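## Task

Move the cardboard tube off the desk and lay it on the floor of the tray that sits on the desk, entirely within the tray's walls. At the end the tray must be flat with nearly all of it resting on the desk. The robot must have released the tube and pulled away, must not be toppled or tilted, and the tube must stay put without the robot holding it.

## Robot and tools

Robot: a wheeled base with a vertical column, a tilting head and two six-joint arms (left and right), each with a two-finger gripper. Folded, it is 0.73 m long, 0.62 m wide, 1.88 m tall; its front sits 0.40 m ahead of the column. The base drives forward/back and turns in place; it cannot go sideways. Loose objects may occasionally get nudged by an outside push.

Frames: the base frame has its origin on the floor under the column, midway between the drive wheels; x forward, y to the left, z up, in metres. left_hand and right_hand are reported in it: the point where the fingers meet (fingertips 8 mm further). The hand's z axis is the finger direction, its y axis runs along the opening. Odometry is the base frame as it was at the start of the scene; base_odometry counts wheel turns only, so slip shows up as travel. Heading is positive to the left, within -3.142 to 3.142.

execute_actions: argument actions is a list holding one action, or empty to just read state and images. An action may contain base, joints, speeds; its motions start together. base holds exactly one key: translate_m (a relative drive from where the base is now, metres, -3 to 3, positive forward) or rotate_rad (a relative turn, radians, -3.2 to 3.2, positive counter-clockwise seen from above). A base move that would need over 8.667 s at its top speed is refused. joints is one dictionary shared by both arms and the head, keyed by name, with absolute target values: head_tilt_rad (-0.61 to 1.308, 0 about level, positive looks down); for each side X in left/right, X_joint1_rad (-2.879 to 2.879), X_joint2_rad (0 to 3.141), X_joint3_rad (0 to 3.019), X_joint4_rad (-1.692 to 1.57), X_joint5_rad (-1.57 to 1.57, positive swings the hand to the robot's right), X_joint6_rad (-2.094 to 2.094, hand roll, positive clockwise seen from behind), and X_gripper_m (fingertip gap in metres, 0 to 0.093). Done tolerances: head 0.03, joints 1-6 0.045, 0.14, 0.09, 0.055, 0.03, 0.035, gripper 0.003. speeds can only lower top speed for that action: translate_m 0.05 to 0.8 m/s, rotate_rad 0.1 to 1 rad/s (defaults are the maxima); it does not slow arms. cameras picks which images return: cam_head_left, cam_head_right, cam_left_wrist, cam_right_wrist, nav_camera, or all (default); [] gives none. Unknown keys, names or out-of-range values get the whole call refused with no motion. Omitted joints or base may keep pushing toward older targets.

Arm geometry (approximate): with joint1 at -1.57 (left) or 1.57 (right) and joints 5, 6 at 0, the arm moves in a forward vertical plane 0.23 m beside the column. Let a = j2 - 0.35, b = 1.05 + j2 - j3, c = b - j4 (c = 1.57 means fingers straight down). Hand point: ahead = 0.12 + 0.39 sin a + 0.38 cos b + 0.25 cos c; up = 1.46 + 0.39 cos a - 0.38 sin b - 0.25 sin c. Example: j2, j3, j4 = 0.93, 0.78, 0.14 gives about 0.60 m ahead, 1.21 m up. Real hands usually sit up to 5 cm lower and nearer the column (around 12 cm with heavy or far loads); trust reported hand positions (1-3 cm accuracy). Reach is about 1 m from the shoulder, lowest about 0.47 m up; the floor is out of reach. Light loads (up to 0.3 kg) are fine 0.65-1.6 m up within 0.6 m ahead, fingers down.

Gripper: fingers 7 cm long; outside width is opening +1 cm at tips, +5 cm at base; housing 10 by 7 cm; wrist camera sticks out 11 cm on one side. To grasp, command a gap smaller than the object; off_target is then expected. A reported gap staying 0.002 m or more above target means something is held. Small joint changes (under ~0.03 rad, 0.08 for joints 2 and 3) may not move at all. For gentle contact step about 0.05 rad per call from your last target.

Results: base_status and joint_status give done, off_target, contact_stop (base only), time_out, not_followed, or limit_stop_at_motor_heat. 'joint command not followed' with a cause line means a safety check blocked that arm (too close to the other arm, itself, the body or an obstacle); back each moved joint off by at least 0.05 rad, or move the other arm away. on_its_own lists uncommanded behaviour; 'held at' is a held target. turned_by_wheels versus turned_by_imu differing by more than about 4% and 0.05 rad means collision or slip. base_tilt is in degrees. motor_effort covers only the wheels (percent, peak in brackets). wheel_motors_off = 1 means the wheels shut off for 2 s after about 3 s of hard pushing. Joint torques and motor temperatures are also listed; MOTOR HOT appears from 85 °C and at 100 °C that arm drops everything.

Avoid: a blocked arm keeps pushing and heats up; relieve it by sending its reported positions as targets. After contact_stop, reverse 0.05 m before turning. Desk edges can pass over the base and hit the column, causing slip. Never let the arms collide or press on each other. Do not drop, slam or knock over objects or the tray; open the gripper gently and retreat after placing.

wait: seconds 0 to 10; nothing new is commanded. zoom_image: camera name and region [x0, y0, x1, y1] in pixels of that camera's last full image, at most 504 by 504. finished_scene: scene is the current scene's number; call it only once the item rests in the tray on its own and the robot is clear. The world keeps running while you think, with the robot holding its last command.

Each tool is called after "Call:" in YAML: its name, and indented under it one key for each argument.

## Session

I'll start by looking at the current state and the camera images.

Call:
execute_actions:
  actions: []

Scene clock: 0.00 s.
Joint torques (N m, as the arm reports them, + toward a larger angle): no reading
Motor temperatures (°C, as the motors report them): left_arm=[30 28 29 28 29 30] | right_arm=[29 27 29 30 29 31]
base_odometry: x=+0.000 y=+0.000 heading=+0.000 (m, m, rad; odometry frame)
turned_by_wheels: +0.000 (rad since the last result)
turned_by_imu: +0.000 (rad since the last result)
base_tilt: forward=+0.0 right=+0.0 (deg)
base_status: not commanded
joint_positions: head_tilt_rad=+0.889 left_joint1_rad=-1.579 left_joint2_rad=+0.881 left_joint3_rad=+0.365 left_joint4_rad=-0.947 left_joint5_rad=+0.000 left_joint6_rad=+0.039 left_gripper_m=+0.094 right_joint1_rad=+1.569 right_joint2_rad=+0.865 right_joint3_rad=+0.399 right_joint4_rad=-0.974 right_joint5_rad=+0.039 right_joint6_rad=+0.039 right_gripper_m=+0.094
joint_status: not commanded
wheel_motors_off: 0
motor_effort: left_wheel=+0 right_wheel=+2 (%)
left_hand: x=+0.1247 y=+0.2231 z=+1.2602 quat_wxyz=(+0.452, -0.021, -0.892, +0.011) (m; base frame)
right_hand: x=+0.1421 y=-0.2325 z=+1.2595 quat_wxyz=(+0.441, -0.009, -0.897, +0.027) (m; base frame)
pictures: cam_head_left, cam_head_right, cam_left_wrist, cam_right_wrist, nav_camera
Images, in order (width x height): cam_head_left 896x504, cam_head_right 896x504, cam_left_wrist 504x504, cam_right_wrist 504x504, nav_camera 896x504.

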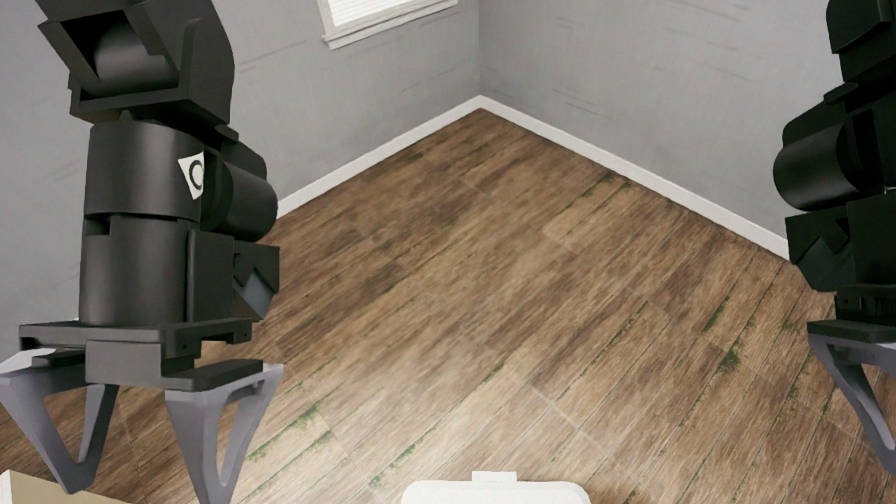

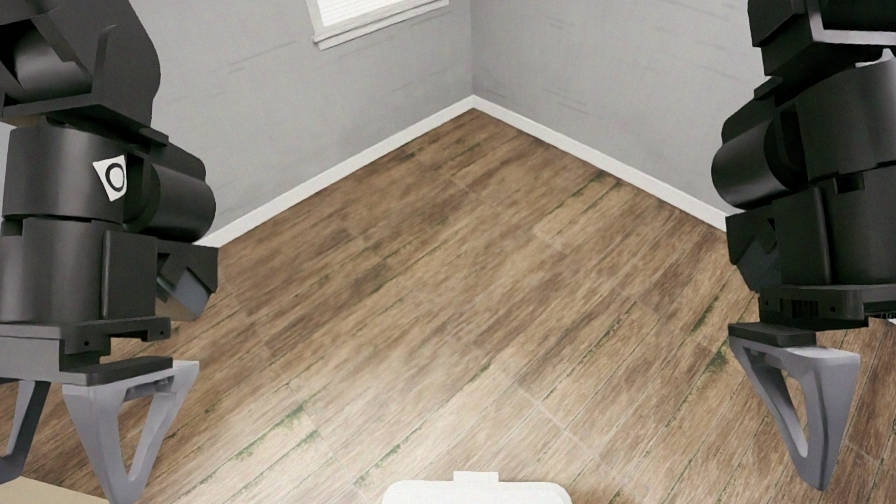

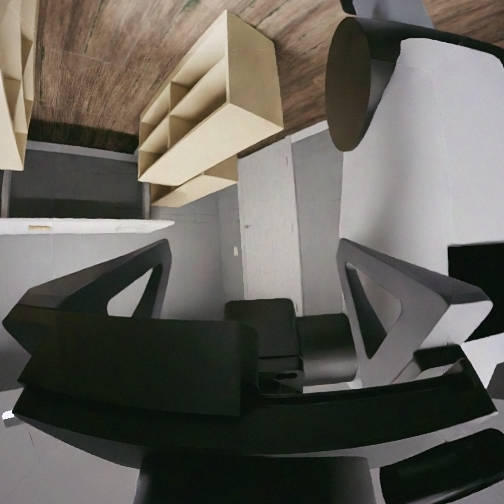

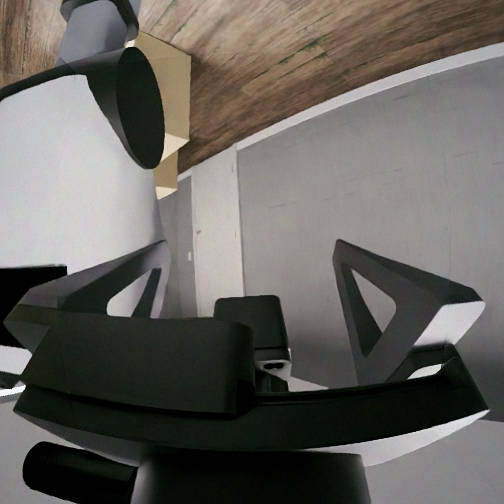

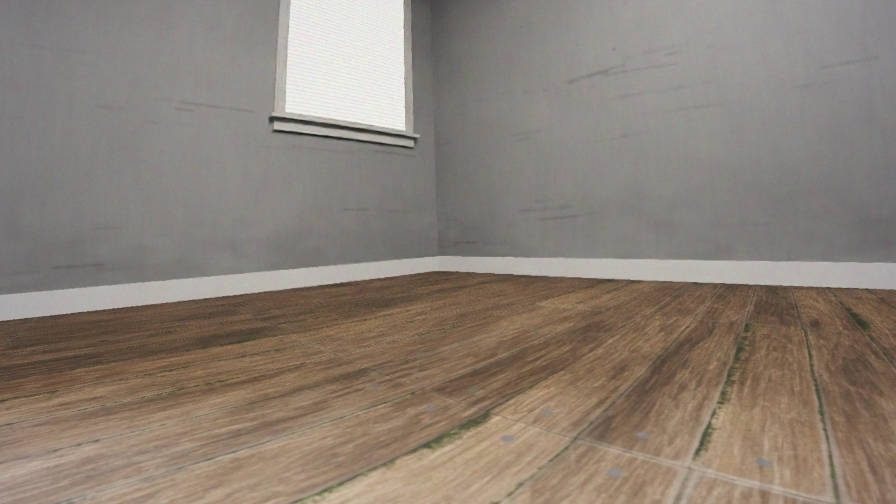

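Call:
execute_actions:
  actions:
    - {"base": {"rotate_rad": 2.3}, "joints": {"head_tilt_rad": 0.45}}
  cameras: ["cam_head_left", "cam_head_right", "nav_camera"]

Scene clock: 21.13 s.
Joint torques (N m, as the arm reports them, + toward a larger angle): left_arm=[-0.59 -7.69 -0.97 -1.2  -0.07  0.04] | right_arm=[ 1.46 -4.55 -0.85 -1.41 -0.02  0.  ]
Motor temperatures (°C, as the motors report them): left_arm=[30 28 29 28 29 30] | right_arm=[29 28 29 30 29 31]
base_odometry: x=+0.000 y=+0.000 heading=+2.299 (m, m, rad; odometry frame)
turned_by_wheels: +2.299 (rad since the last result)
turned_by_imu: +2.297 (rad since the last result)
base_tilt: forward=+0.0 right=+0.0 (deg)
base_status: done
joint_positions: head_tilt_rad=+0.469 left_joint1_rad=-1.579 left_joint2_rad=+0.881 left_joint3_rad=+0.365 left_joint4_rad=-0.947 left_joint5_rad=+0.000 left_joint6_rad=+0.039 left_gripper_m=+0.094 right_joint1_rad=+1.569 right_joint2_rad=+0.865 right_joint3_rad=+0.399 right_joint4_rad=-0.974 right_joint5_rad=+0.039 right_joint6_rad=+0.039 right_gripper_m=+0.094
joint_status: all done
wheel_motors_off: 0
motor_effort: left_wheel=-5(44) right_wheel=+6(38) (%)
left_hand: x=+0.1247 y=+0.2231 z=+1.2602 quat_wxyz=(+0.452, -0.021, -0.892, +0.011) (m; base frame)
right_hand: x=+0.1421 y=-0.2325 z=+1.2595 quat_wxyz=(+0.441, -0.009, -0.897, +0.027) (m; base frame)
pictures: cam_head_left, cam_head_right, nav_camera
camera_calibration (this result's frames):
cam_head_left: T_world_to_cam=[[0.0668489, -0.996246, -0.0549964, 0.107924], [-0.434439, 0.0205578, -0.900466, 1.40568], [0.898217, 0.0840878, -0.431434, 0.536757], [0, 0, 0, 1]] pos_world=[0.121345, 0.0334868, 1.50328]
cam_head_right: T_world_to_cam=[[0.0652342, -0.996837, -0.0453862, 0.0425082], [-0.434012, 0.0126122, -0.900819, 1.4068], [0.898542, 0.0784623, -0.431817, 0.533954], [0, 0, 0, 1]] pos_world=[0.128014, -0.0172644, 1.49977]
Images, in order (width x height): cam_head_left 896x504, cam_head_right 896x504, nav_camera 896x504.

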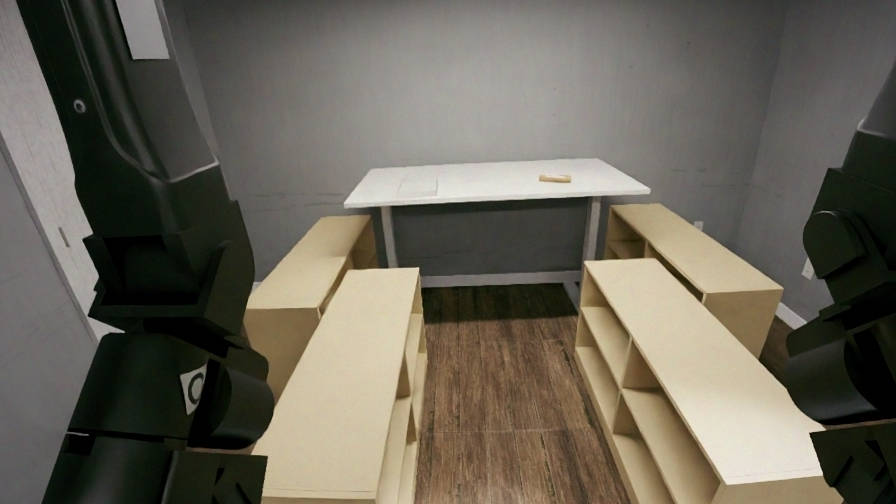

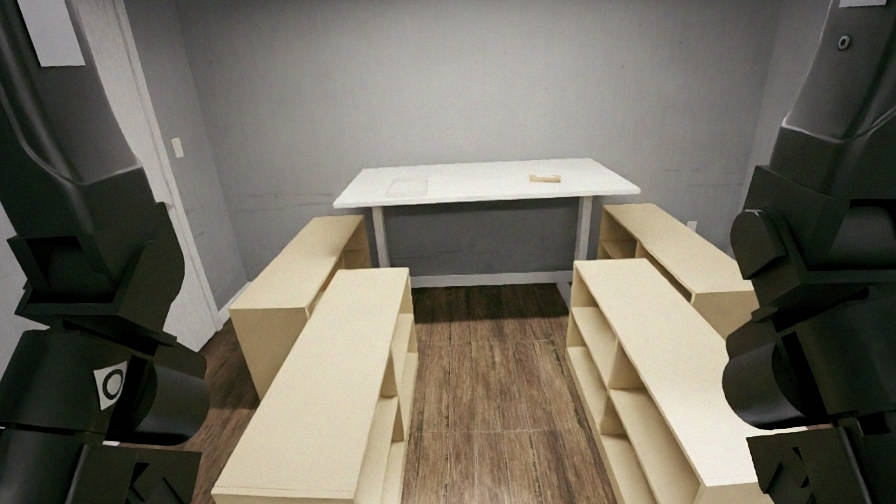

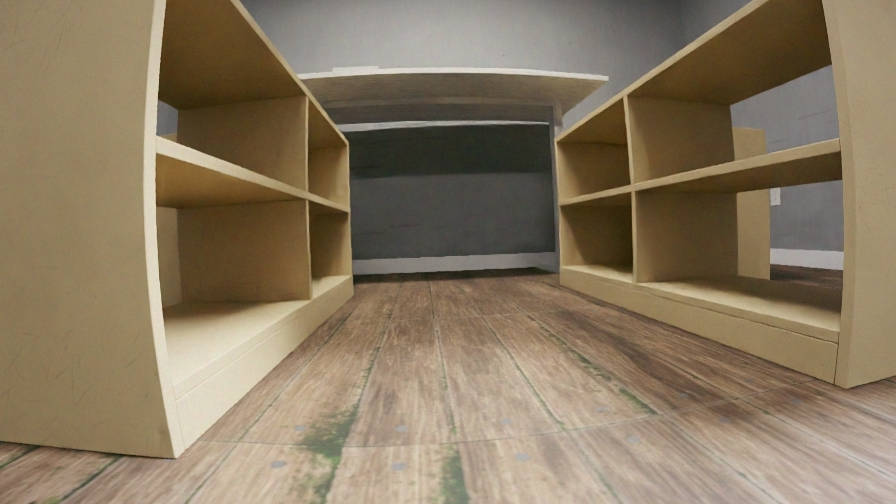

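Call:
zoom_image:
  camera: "cam_head_left"
  region: [330, 140, 680, 380]

Call:
zoom_image:
  camera: "nav_camera"
  region: [300, 180, 620, 340]

Region (330, 140, 680, 380) of cam_head_left's 896x504 image, scaled by 1.440, with more detail than that image has; it fills the top 346 rows of this view, and the rest is white.

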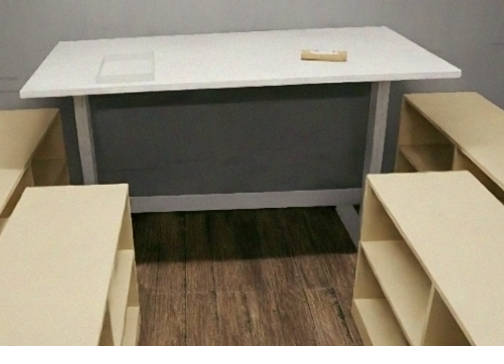

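Region (300, 180, 620, 340) of nav_camera's 896x504 image, scaled by 1.575, with more detail than that image has.

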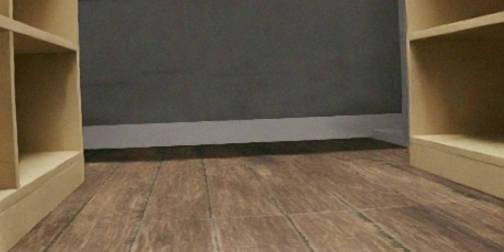

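Call:
execute_actions:
  actions:
    - {"base": {"rotate_rad": -0.45}}
  cameras: []

Call:
execute_actions:
  actions:
    - {"base": {"translate_m": 0.33}}
  cameras: []

Call:
execute_actions:
  actions:
    - {"base": {"rotate_rad": 0.49}, "joints": {"head_tilt_rad": 0.6}}
  cameras: ["cam_head_left", "cam_head_right", "nav_camera"]

Scene clock: 142.77 s.
Joint torques (N m, as the arm reports them, + toward a larger angle): left_arm=[-0.55 -8.15 -0.92 -1.2  -0.07  0.03] | right_arm=[ 1.6  -4.82 -0.85 -1.34 -0.01  0.  ]
Motor temperatures (°C, as the motors report them): left_arm=[30 29 29 28 29 30] | right_arm=[29 28 29 30 29 31]
base_odometry: x=+0.000 y=+0.000 heading=+1.850 (m, m, rad; odometry frame)
turned_by_wheels: -0.449 (rad since the last result)
turned_by_imu: -0.453 (rad since the last result)
base_tilt: forward=+0.0 right=+0.1 (deg)
base_status: done
joint_positions: head_tilt_rad=+0.469 left_joint1_rad=-1.579 left_joint2_rad=+0.881 left_joint3_rad=+0.365 left_joint4_rad=-0.947 left_joint5_rad=+0.000 left_joint6_rad=+0.039 left_gripper_m=+0.094 right_joint1_rad=+1.569 right_joint2_rad=+0.865 right_joint3_rad=+0.399 right_joint4_rad=-0.974 right_joint5_rad=+0.039 right_joint6_rad=+0.039 right_gripper_m=+0.094
joint_status: not commanded
wheel_motors_off: 0
motor_effort: left_wheel=+3(20) right_wheel=-3(22) (%)
left_hand: x=+0.1247 y=+0.2231 z=+1.2602 quat_wxyz=(+0.452, -0.021, -0.892, +0.011) (m; base frame)
right_hand: x=+0.1421 y=-0.2325 z=+1.2595 quat_wxyz=(+0.441, -0.009, -0.897, +0.027) (m; base frame)
pictures: none
No camera images: the call's "cameras" was empty. Leave "cameras" out to get every camera's image.

Scene clock: 144.73 s.
Joint torques (N m, as the arm reports them, + toward a larger angle): left_arm=[-0.69 -7.89 -1.17 -1.13 -0.08  0.03] | right_arm=[ 1.45 -4.95 -1.05 -1.33 -0.02 -0.01]
Motor temperatures (°C, as the motors report them): left_arm=[30 29 29 28 29 30] | right_arm=[29 28 29 30 29 31]
base_odometry: x=-0.091 y=+0.317 heading=+1.852 (m, m, rad; odometry frame)
turned_by_wheels: +0.002 (rad since the last result)
turned_by_imu: +0.001 (rad since the last result)
base_tilt: forward=+0.1 right=+0.0 (deg)
base_status: done
joint_positions: head_tilt_rad=+0.468 left_joint1_rad=-1.579 left_joint2_rad=+0.881 left_joint3_rad=+0.367 left_joint4_rad=-0.947 left_joint5_rad=+0.000 left_joint6_rad=+0.039 left_gripper_m=+0.094 right_joint1_rad=+1.569 right_joint2_rad=+0.865 right_joint3_rad=+0.401 right_joint4_rad=-0.974 right_joint5_rad=+0.039 right_joint6_rad=+0.039 right_gripper_m=+0.094
joint_status: not commanded
wheel_motors_off: 0
motor_effort: left_wheel=-1(68) right_wheel=-1(61) (%)
left_hand: x=+0.1258 y=+0.2231 z=+1.2598 quat_wxyz=(+0.451, -0.021, -0.892, +0.011) (m; base frame)
right_hand: x=+0.1431 y=-0.2325 z=+1.2591 quat_wxyz=(+0.440, -0.009, -0.897, +0.027) (m; base frame)
pictures: none
No camera images: the call's "cameras" was empty. Leave "cameras" out to get every camera's image.

Scene clock: 146.73 s.
Joint torques (N m, as the arm reports them, + toward a larger angle): left_arm=[-0.36 -7.75 -1.14 -1.23 -0.08  0.04] | right_arm=[ 1.46 -4.92 -0.92 -1.39 -0.03 -0.01]
Motor temperatures (°C, as the motors report them): left_arm=[30 29 29 28 29 30] | right_arm=[29 28 29 30 29 31]
base_odometry: x=-0.091 y=+0.317 heading=+2.341 (m, m, rad; odometry frame)
turned_by_wheels: +0.489 (rad since the last result)
turned_by_imu: +0.486 (rad since the last result)
base_tilt: forward=+0.0 right=+0.0 (deg)
base_status: done
joint_positions: head_tilt_rad=+0.603 left_joint1_rad=-1.579 left_joint2_rad=+0.881 left_joint3_rad=+0.367 left_joint4_rad=-0.947 left_joint5_rad=+0.000 left_joint6_rad=+0.039 left_gripper_m=+0.094 right_joint1_rad=+1.569 right_joint2_rad=+0.865 right_joint3_rad=+0.401 right_joint4_rad=-0.974 right_joint5_rad=+0.039 right_joint6_rad=+0.039 right_gripper_m=+0.094
joint_status: all done
wheel_motors_off: 0
motor_effort: left_wheel=-5(53) right_wheel=+6(41) (%)
left_hand: x=+0.1258 y=+0.2231 z=+1.2598 quat_wxyz=(+0.451, -0.021, -0.892, +0.011) (m; base frame)
right_hand: x=+0.1429 y=-0.2325 z=+1.2592 quat_wxyz=(+0.441, -0.009, -0.897, +0.027) (m; base frame)
pictures: cam_head_left, cam_head_right, nav_camera
camera_calibration (this result's frames):
cam_head_left: T_world_to_cam=[[0.0588468, -0.996246, -0.0634857, 0.121398], [-0.551574, 0.0205578, -0.833873, 1.30898], [0.832048, 0.0840878, -0.548294, 0.720029], [0, 0, 0, 1]] pos_world=[0.11576, 0.0334868, 1.49402]
cam_head_right: T_world_to_cam=[[0.0585389, -0.996837, -0.0537457, 0.0557165], [-0.551198, 0.0126122, -0.834279, 1.31019], [0.832318, 0.0784623, -0.548716, 0.717291], [0, 0, 0, 1]] pos_world=[0.121895, -0.0172644, 1.48964]
Images, in order (width x height): cam_head_left 896x504, cam_head_right 896x504, nav_camera 896x504.

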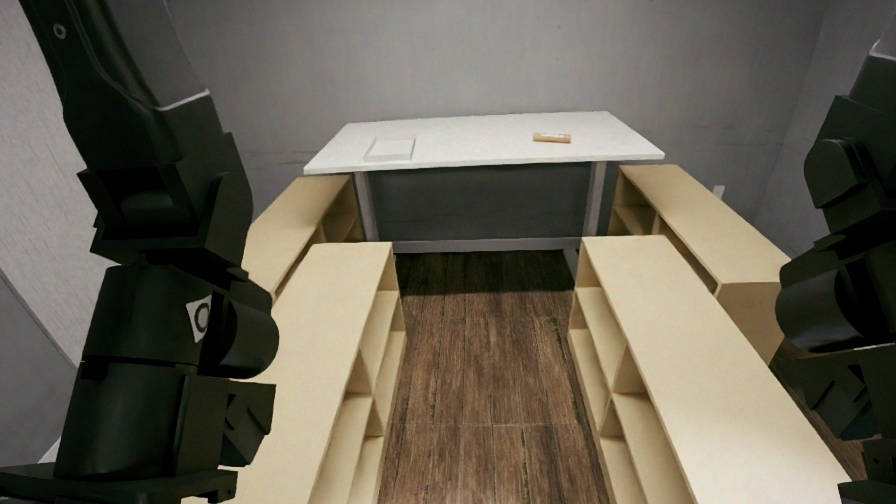

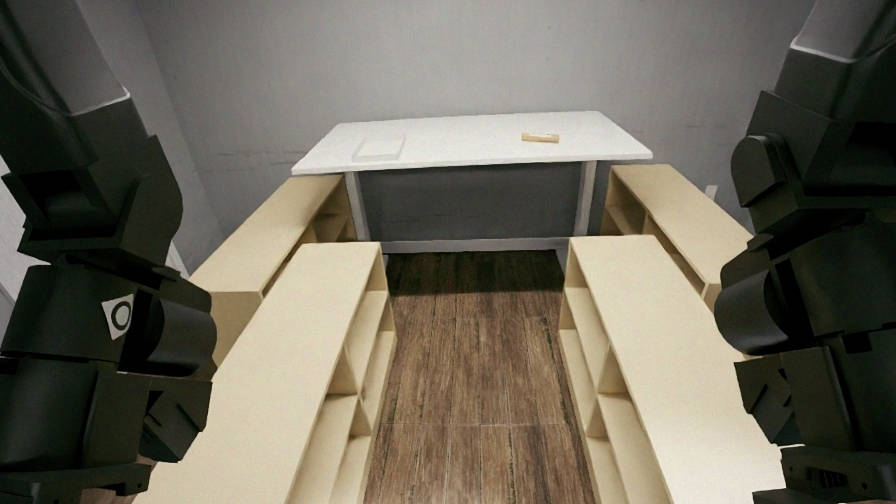

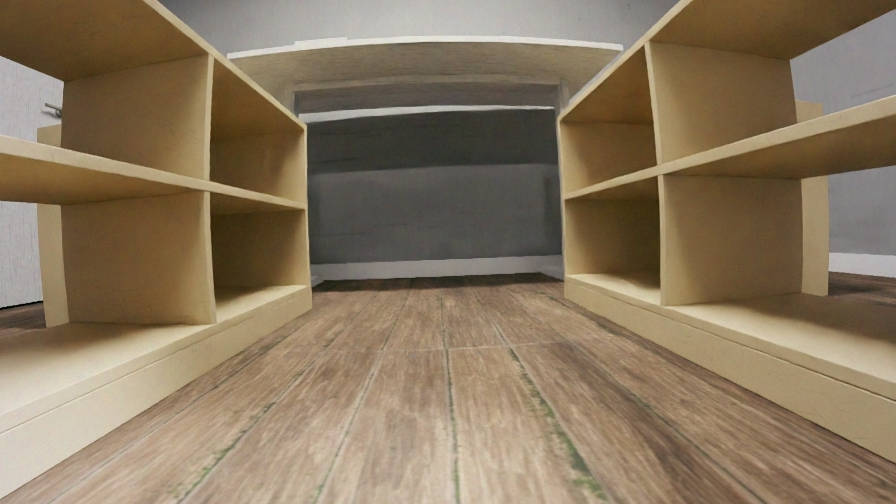

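Call:
execute_actions:
  actions:
    - {"base": {"translate_m": 1.05}, "joints": {"head_tilt_rad": 0.75}}
  cameras: ["cam_head_left", "cam_head_right", "nav_camera"]

Scene clock: 191.27 s.
Joint torques (N m, as the arm reports them, + toward a larger angle): left_arm=[-0.57 -7.49 -1.29 -1.17 -0.09  0.04] | right_arm=[ 1.69 -4.81 -0.93 -1.32 -0.02 -0.01]
Motor temperatures (°C, as the motors report them): left_arm=[30 29 29 28 29 30] | right_arm=[29 28 29 30 29 31]
base_odometry: x=-0.822 y=+1.071 heading=+2.341 (m, m, rad; odometry frame)
turned_by_wheels: +0.000 (rad since the last result)
turned_by_imu: -0.003 (rad since the last result)
base_tilt: forward=+0.0 right=+0.0 (deg)
base_status: done
joint_positions: head_tilt_rad=+0.753 left_joint1_rad=-1.579 left_joint2_rad=+0.881 left_joint3_rad=+0.368 left_joint4_rad=-0.947 left_joint5_rad=+0.000 left_joint6_rad=+0.039 left_gripper_m=+0.094 right_joint1_rad=+1.569 right_joint2_rad=+0.864 right_joint3_rad=+0.401 right_joint4_rad=-0.974 right_joint5_rad=+0.039 right_joint6_rad=+0.039 right_gripper_m=+0.094
joint_status: all done
wheel_motors_off: 0
motor_effort: left_wheel=+0(56) right_wheel=-1(61) (%)
left_hand: x=+0.1260 y=+0.2231 z=+1.2597 quat_wxyz=(+0.451, -0.021, -0.892, +0.011) (m; base frame)
right_hand: x=+0.1429 y=-0.2325 z=+1.2592 quat_wxyz=(+0.440, -0.009, -0.897, +0.027) (m; base frame)
pictures: cam_head_left, cam_head_right, nav_camera
camera_calibration (this result's frames):
cam_head_left: T_world_to_cam=[[0.0487311, -0.996246, -0.0715448, 0.134315], [-0.669658, 0.0205578, -0.742385, 1.174], [0.741069, 0.0840878, -0.666143, 0.906065], [0, 0, 0, 1]] pos_world=[0.108175, 0.0334868, 1.48474]
cam_head_right: T_world_to_cam=[[0.0498779, -0.996837, -0.0618677, 0.0686574], [-0.669347, 0.0126122, -0.742843, 1.17528], [0.741274, 0.0784623, -0.666601, 0.903385], [0, 0, 0, 1]] pos_world=[0.11359, -0.0172644, 1.47949]
Images, in order (width x height): cam_head_left 896x504, cam_head_right 896x504, nav_camera 896x504.

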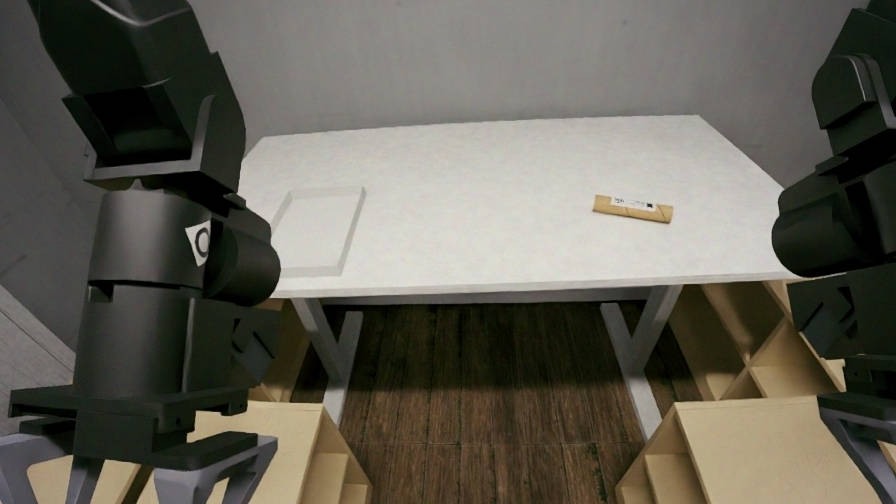

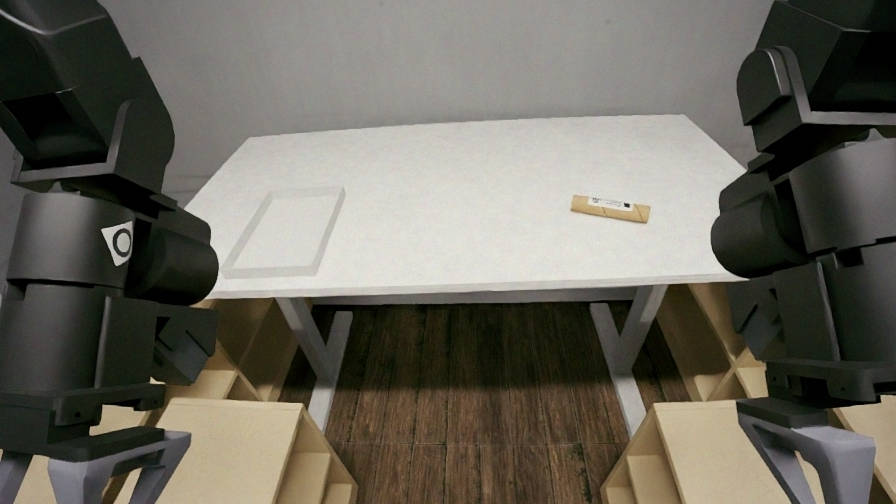

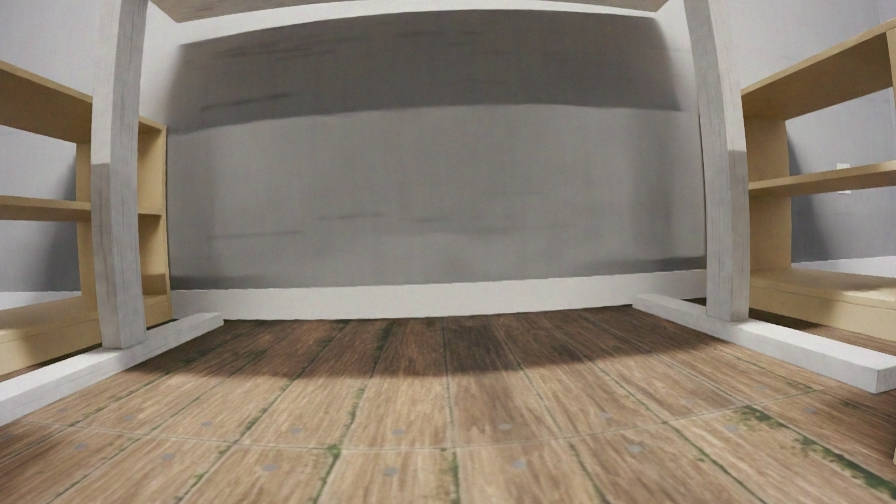

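Call:
zoom_image:
  camera: "cam_head_left"
  region: [570, 170, 696, 250]

Call:
zoom_image:
  camera: "cam_head_right"
  region: [550, 170, 676, 250]

Call:
zoom_image:
  camera: "cam_head_right"
  region: [200, 170, 368, 310]

Call:
zoom_image:
  camera: "cam_head_left"
  region: [220, 170, 388, 310]

Region (570, 170, 696, 250) of cam_head_left's 896x504 image, scaled by 4.000, with more detail than that image has; it fills the top 320 rows of this view, and the rest is white.

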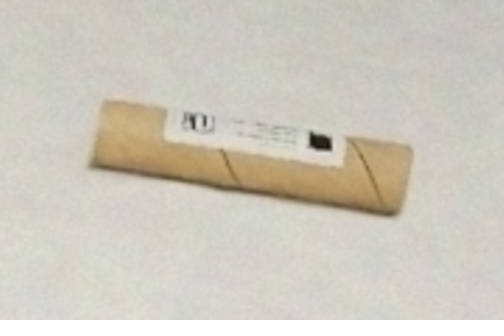

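Region (550, 170, 676, 250) of cam_head_right's 896x504 image, scaled by 4.000, with more detail than that image has; it fills the top 320 rows of this view, and the rest is white.

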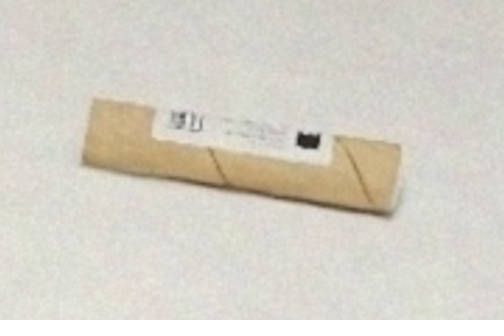

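Region (200, 170, 368, 310) of cam_head_right's 896x504 image, scaled by 3.000, with more detail than that image has.

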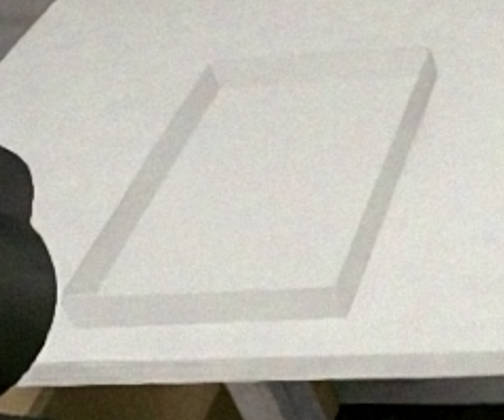

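Region (220, 170, 388, 310) of cam_head_left's 896x504 image, scaled by 3.000, with more detail than that image has.

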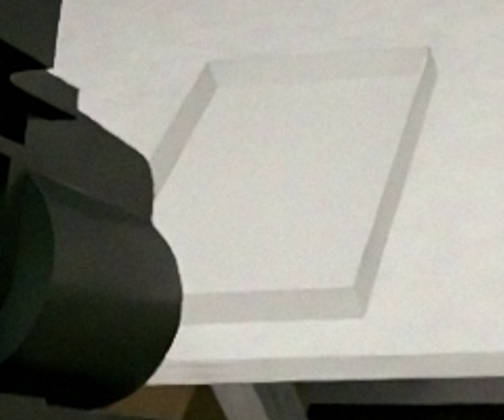

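Call:
execute_actions:
  actions:
    - {"base": {"translate_m": 0.33}, "joints": {"head_tilt_rad": 0.9, "left_joint2_rad": 1.45, "left_joint3_rad": 1.756, "left_joint4_rad": -0.523, "left_joint5_rad": -0.315, "left_joint6_rad": 1.40}}
  cameras: ["cam_head_left", "cam_head_right", "cam_left_wrist"]

Scene clock: 313.33 s.
Joint torques (N m, as the arm reports them, + toward a larger angle): left_arm=[ -0.6  -25.4    7.58   0.97  -0.38   0.1 ] | right_arm=[ 1.75 -5.23 -0.91 -1.36 -0.01  0.03]
Motor temperatures (°C, as the motors report them): left_arm=[30 30 29 28 29 30] | right_arm=[29 29 29 30 29 31]
base_odometry: x=-1.052 y=+1.308 heading=+2.341 (m, m, rad; odometry frame)
turned_by_wheels: +0.000 (rad since the last result)
turned_by_imu: -0.002 (rad since the last result)
base_tilt: forward=+0.1 right=+0.0 (deg)
base_status: done
joint_positions: head_tilt_rad=+0.902 left_joint1_rad=-1.579 left_joint2_rad=+1.439 left_joint3_rad=+1.745 left_joint4_rad=-0.527 left_joint5_rad=-0.311 left_joint6_rad=+1.391 left_gripper_m=+0.094 right_joint1_rad=+1.569 right_joint2_rad=+0.864 right_joint3_rad=+0.400 right_joint4_rad=-0.974 right_joint5_rad=+0.039 right_joint6_rad=+0.039 right_gripper_m=+0.094
joint_status: all done
wheel_motors_off: 0
motor_effort: left_wheel=+0(30) right_wheel=+0(36) (%)
left_hand: x=+0.8185 y=+0.2722 z=+1.1483 quat_wxyz=(-0.019, -0.609, -0.764, -0.211) (m; base frame)
right_hand: x=+0.1425 y=-0.2325 z=+1.2594 quat_wxyz=(+0.441, -0.009, -0.897, +0.027) (m; base frame)
pictures: cam_head_left, cam_head_right, cam_left_wrist
camera_calibration (this result's frames):
cam_head_left: T_world_to_cam=[[0.0375985, -0.996246, -0.0779726, 0.14477], [-0.772216, 0.0205578, -0.635027, 1.01379], [0.634246, 0.0840878, -0.768545, 1.06911], [0, 0, 0, 1]] pos_world=[0.0993494, 0.0334868, 1.47673]
cam_head_right: T_world_to_cam=[[0.0401657, -0.996837, -0.068572, 0.0794677], [-0.771976, 0.0126122, -0.635526, 1.01514], [0.634381, 0.0784623, -0.769028, 1.06647], [0, 0, 0, 1]] pos_world=[0.103929, -0.0172644, 1.47074]
cam_left_wrist: T_world_to_cam=[[-0.925591, -0.146093, -0.349196, 1.20344], [-0.366119, 0.579772, 0.727888, -0.686924], [0.0961148, 0.801574, -0.590119, 0.507055], [0, 0, 0, 1]] pos_world=[0.813662, 0.167632, 1.21946]
Images, in order (width x height): cam_head_left 896x504, cam_head_right 896x504, cam_left_wrist 504x504.

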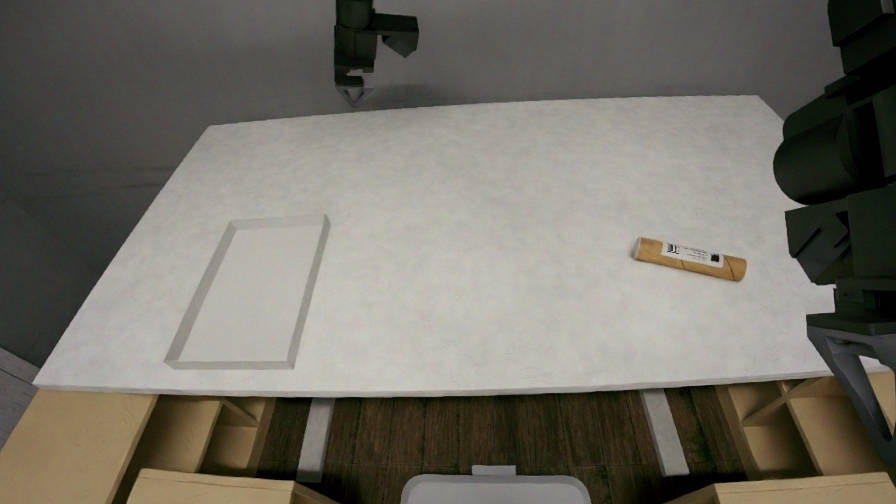

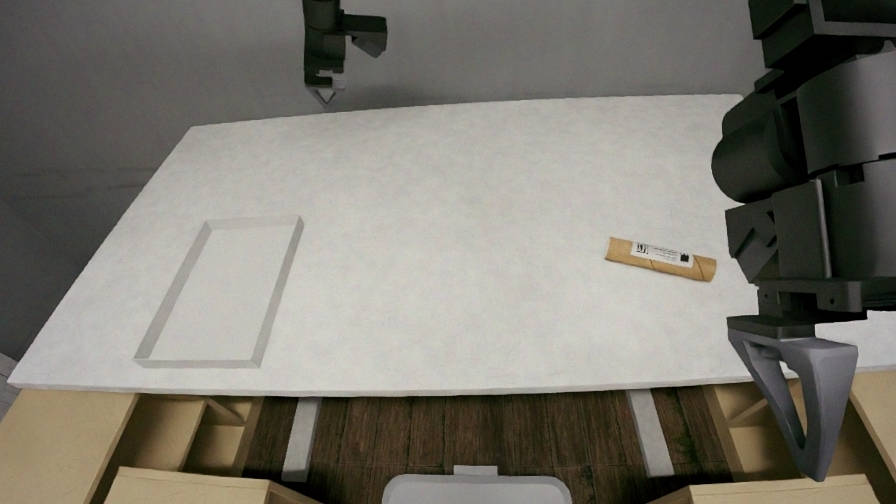

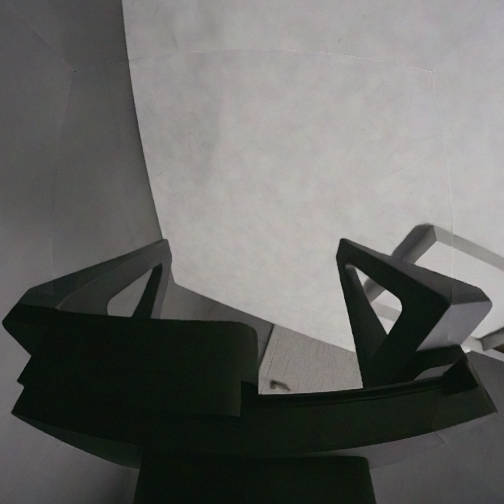

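Call:
zoom_image:
  camera: "cam_head_left"
  region: [610, 210, 778, 310]

Call:
zoom_image:
  camera: "cam_head_left"
  region: [150, 200, 360, 410]

Call:
zoom_image:
  camera: "cam_head_left"
  region: [300, 40, 426, 130]

Region (610, 210, 778, 310) of cam_head_left's 896x504 image, scaled by 3.000, with more detail than that image has; it fills the top 300 rows of this view, and the rest is white.

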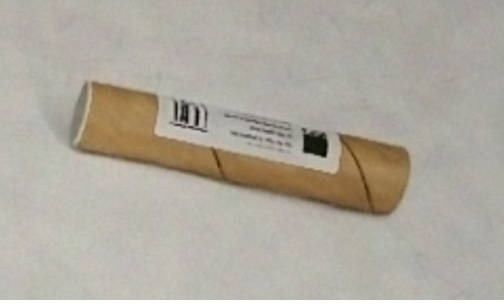

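Region (150, 200, 360, 410) of cam_head_left's 896x504 image, scaled by 2.400, with more detail than that image has.

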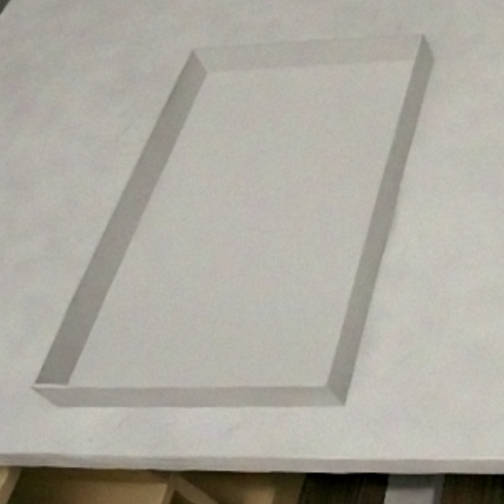

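Region (300, 40, 426, 130) of cam_head_left's 896x504 image, scaled by 4.000, with more detail than that image has; it fills the top 360 rows of this view, and the rest is white.

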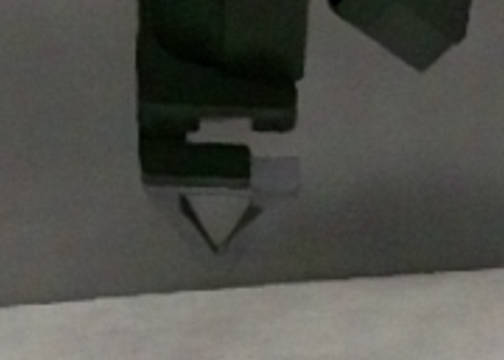

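Call:
execute_actions:
  actions:
    - {"joints": {"left_joint1_rad": -2.43, "left_joint2_rad": 1.66}}
  cameras: ["cam_head_left", "cam_left_wrist"]

Scene clock: 368.47 s.
Joint torques (N m, as the arm reports them, + toward a larger angle): left_arm=[-10.18 -19.61   6.47   0.71   0.21   0.1 ] | right_arm=[ 1.7  -4.9  -0.87 -1.3  -0.03  0.  ]
Motor temperatures (°C, as the motors report them): left_arm=[30 34 33 28 29 30] | right_arm=[29 29 29 30 29 31]
base_odometry: x=-1.052 y=+1.308 heading=+2.341 (m, m, rad; odometry frame)
turned_by_wheels: +0.000 (rad since the last result)
turned_by_imu: -0.002 (rad since the last result)
base_tilt: forward=+0.0 right=+0.0 (deg)
base_status: not commanded
joint_positions: head_tilt_rad=+0.902 left_joint1_rad=-2.450 left_joint2_rad=+1.663 left_joint3_rad=+1.736 left_joint4_rad=-0.527 left_joint5_rad=-0.313 left_joint6_rad=+1.392 left_gripper_m=+0.094 right_joint1_rad=+1.569 right_joint2_rad=+0.864 right_joint3_rad=+0.400 right_joint4_rad=-0.974 right_joint5_rad=+0.039 right_joint6_rad=+0.039 right_gripper_m=+0.094
joint_status: all done
wheel_motors_off: 0
motor_effort: left_wheel=-3(3) right_wheel=+2(4) (%)
left_hand: x=+0.6176 y=-0.2952 z=+1.1907 quat_wxyz=(-0.196, -0.758, -0.607, +0.137) (m; base frame)
right_hand: x=+0.1425 y=-0.2325 z=+1.2594 quat_wxyz=(+0.441, -0.009, -0.897, +0.027) (m; base frame)
pictures: cam_head_left, cam_left_wrist
camera_calibration (this result's frames):
cam_head_left: T_world_to_cam=[[0.0375985, -0.996246, -0.0779726, 0.14477], [-0.772216, 0.0205578, -0.635027, 1.01379], [0.634246, 0.0840878, -0.768544, 1.06911], [0, 0, 0, 1]] pos_world=[0.0993494, 0.0334868, 1.47673]
cam_left_wrist: T_world_to_cam=[[-0.96851, 0.199651, -0.148758, 0.839278], [0.173844, 0.969989, 0.170001, -0.0162967], [0.178234, 0.138787, -0.974151, 1.21712], [0, 0, 0, 1]] pos_world=[0.59875, -0.320675, 1.31328]
Images, in order (width x height): cam_head_left 896x504, cam_left_wrist 504x504.

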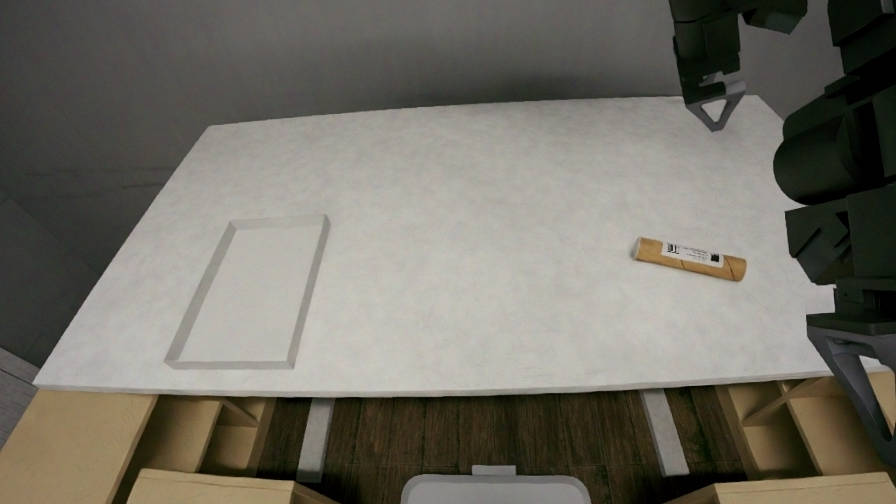

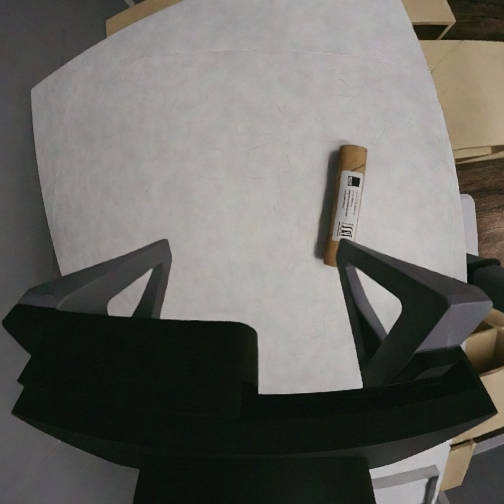

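Call:
zoom_image:
  camera: "cam_left_wrist"
  region: [280, 125, 420, 285]

Call:
zoom_image:
  camera: "cam_head_left"
  region: [660, 50, 786, 150]

Region (280, 125, 420, 285) of cam_left_wrist's 504x504 image, scaled by 3.150, with more detail than that image has; it fills the left 441 columns of this view, and the rest is white.

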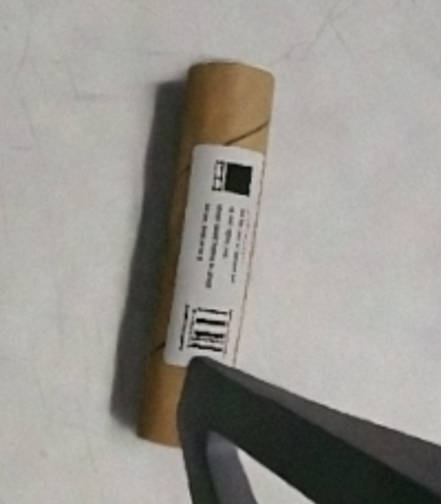

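Region (660, 50, 786, 150) of cam_head_left's 896x504 image, scaled by 4.000, with more detail than that image has; it fills the top 400 rows of this view, and the rest is white.

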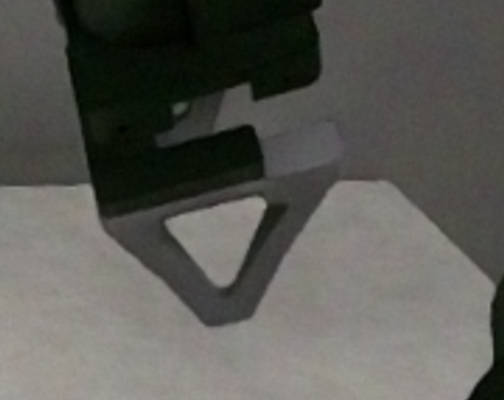

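Call:
execute_actions:
  actions:
    - {"joints": {"left_joint1_rad": -2.33, "left_joint2_rad": 1.945, "left_joint3_rad": 1.79, "left_joint4_rad": -0.438, "left_joint5_rad": -0.25, "left_joint6_rad": 1.462}}
  cameras: ["cam_head_left", "cam_left_wrist"]

Scene clock: 444.37 s.
Joint torques (N m, as the arm reports them, + toward a larger angle): left_arm=[-12.61 -20.     4.71   0.49   0.39   0.14] | right_arm=[ 1.54 -4.99 -0.92 -1.37 -0.02  0.01]
Motor temperatures (°C, as the motors report them): left_arm=[32 34 33 28 29 30] | right_arm=[29 29 29 30 29 31]
base_odometry: x=-1.052 y=+1.308 heading=+2.341 (m, m, rad; odometry frame)
turned_by_wheels: +0.000 (rad since the last result)
turned_by_imu: -0.002 (rad since the last result)
base_tilt: forward=+0.0 right=+0.0 (deg)
base_status: not commanded
joint_positions: head_tilt_rad=+0.902 left_joint1_rad=-2.324 left_joint2_rad=+1.949 left_joint3_rad=+1.774 left_joint4_rad=-0.440 left_joint5_rad=-0.252 left_joint6_rad=+1.454 left_gripper_m=+0.094 right_joint1_rad=+1.569 right_joint2_rad=+0.864 right_joint3_rad=+0.400 right_joint4_rad=-0.974 right_joint5_rad=+0.039 right_joint6_rad=+0.039 right_gripper_m=+0.094
joint_status: all done
wheel_motors_off: 0
motor_effort: left_wheel=+0(2) right_wheel=+1(2) (%)
left_hand: x=+0.5235 y=-0.2891 z=+1.0068 quat_wxyz=(-0.113, -0.789, -0.583, +0.154) (m; base frame)
right_hand: x=+0.1425 y=-0.2325 z=+1.2594 quat_wxyz=(+0.441, -0.009, -0.897, +0.027) (m; base frame)
pictures: cam_head_left, cam_left_wrist
camera_calibration (this result's frames):
cam_head_left: T_world_to_cam=[[0.0375985, -0.996246, -0.0779726, 0.14477], [-0.772216, 0.0205578, -0.635027, 1.01379], [0.634246, 0.0840878, -0.768545, 1.06911], [0, 0, 0, 1]] pos_world=[0.0993494, 0.0334868, 1.47673]
cam_left_wrist: T_world_to_cam=[[-0.951051, 0.308549, -0.0172819, 0.609592], [0.29477, 0.922532, 0.24909, -0.131275], [0.0927996, 0.231803, -0.968326, 1.11964], [0, 0, 0, 1]] pos_world=[0.514547, -0.32652, 1.12741]
Images, in order (width x height): cam_head_left 896x504, cam_left_wrist 504x504.

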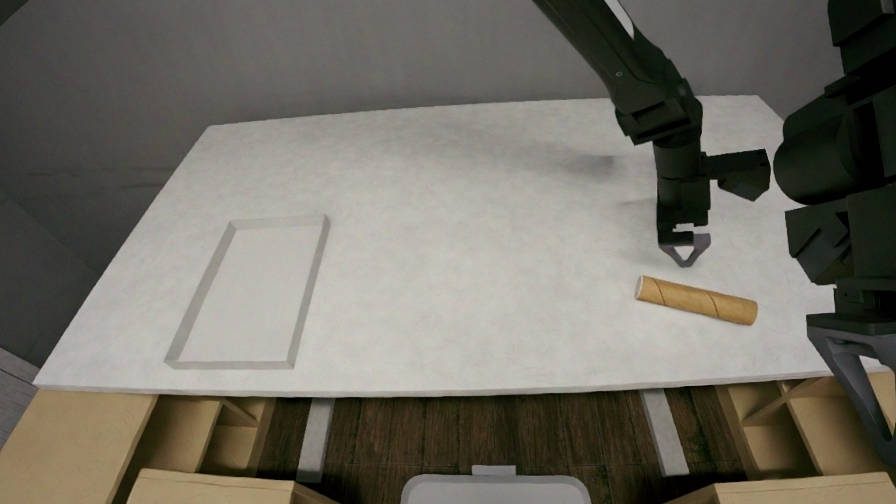

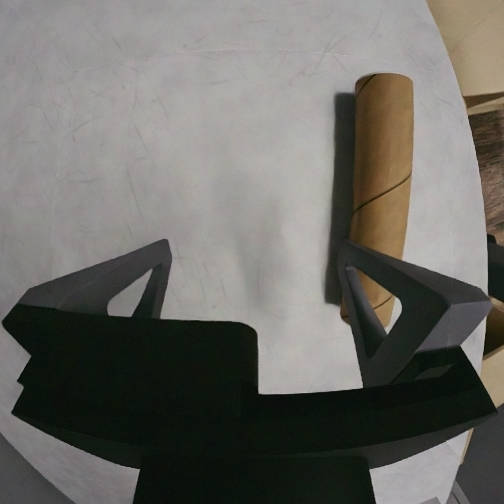

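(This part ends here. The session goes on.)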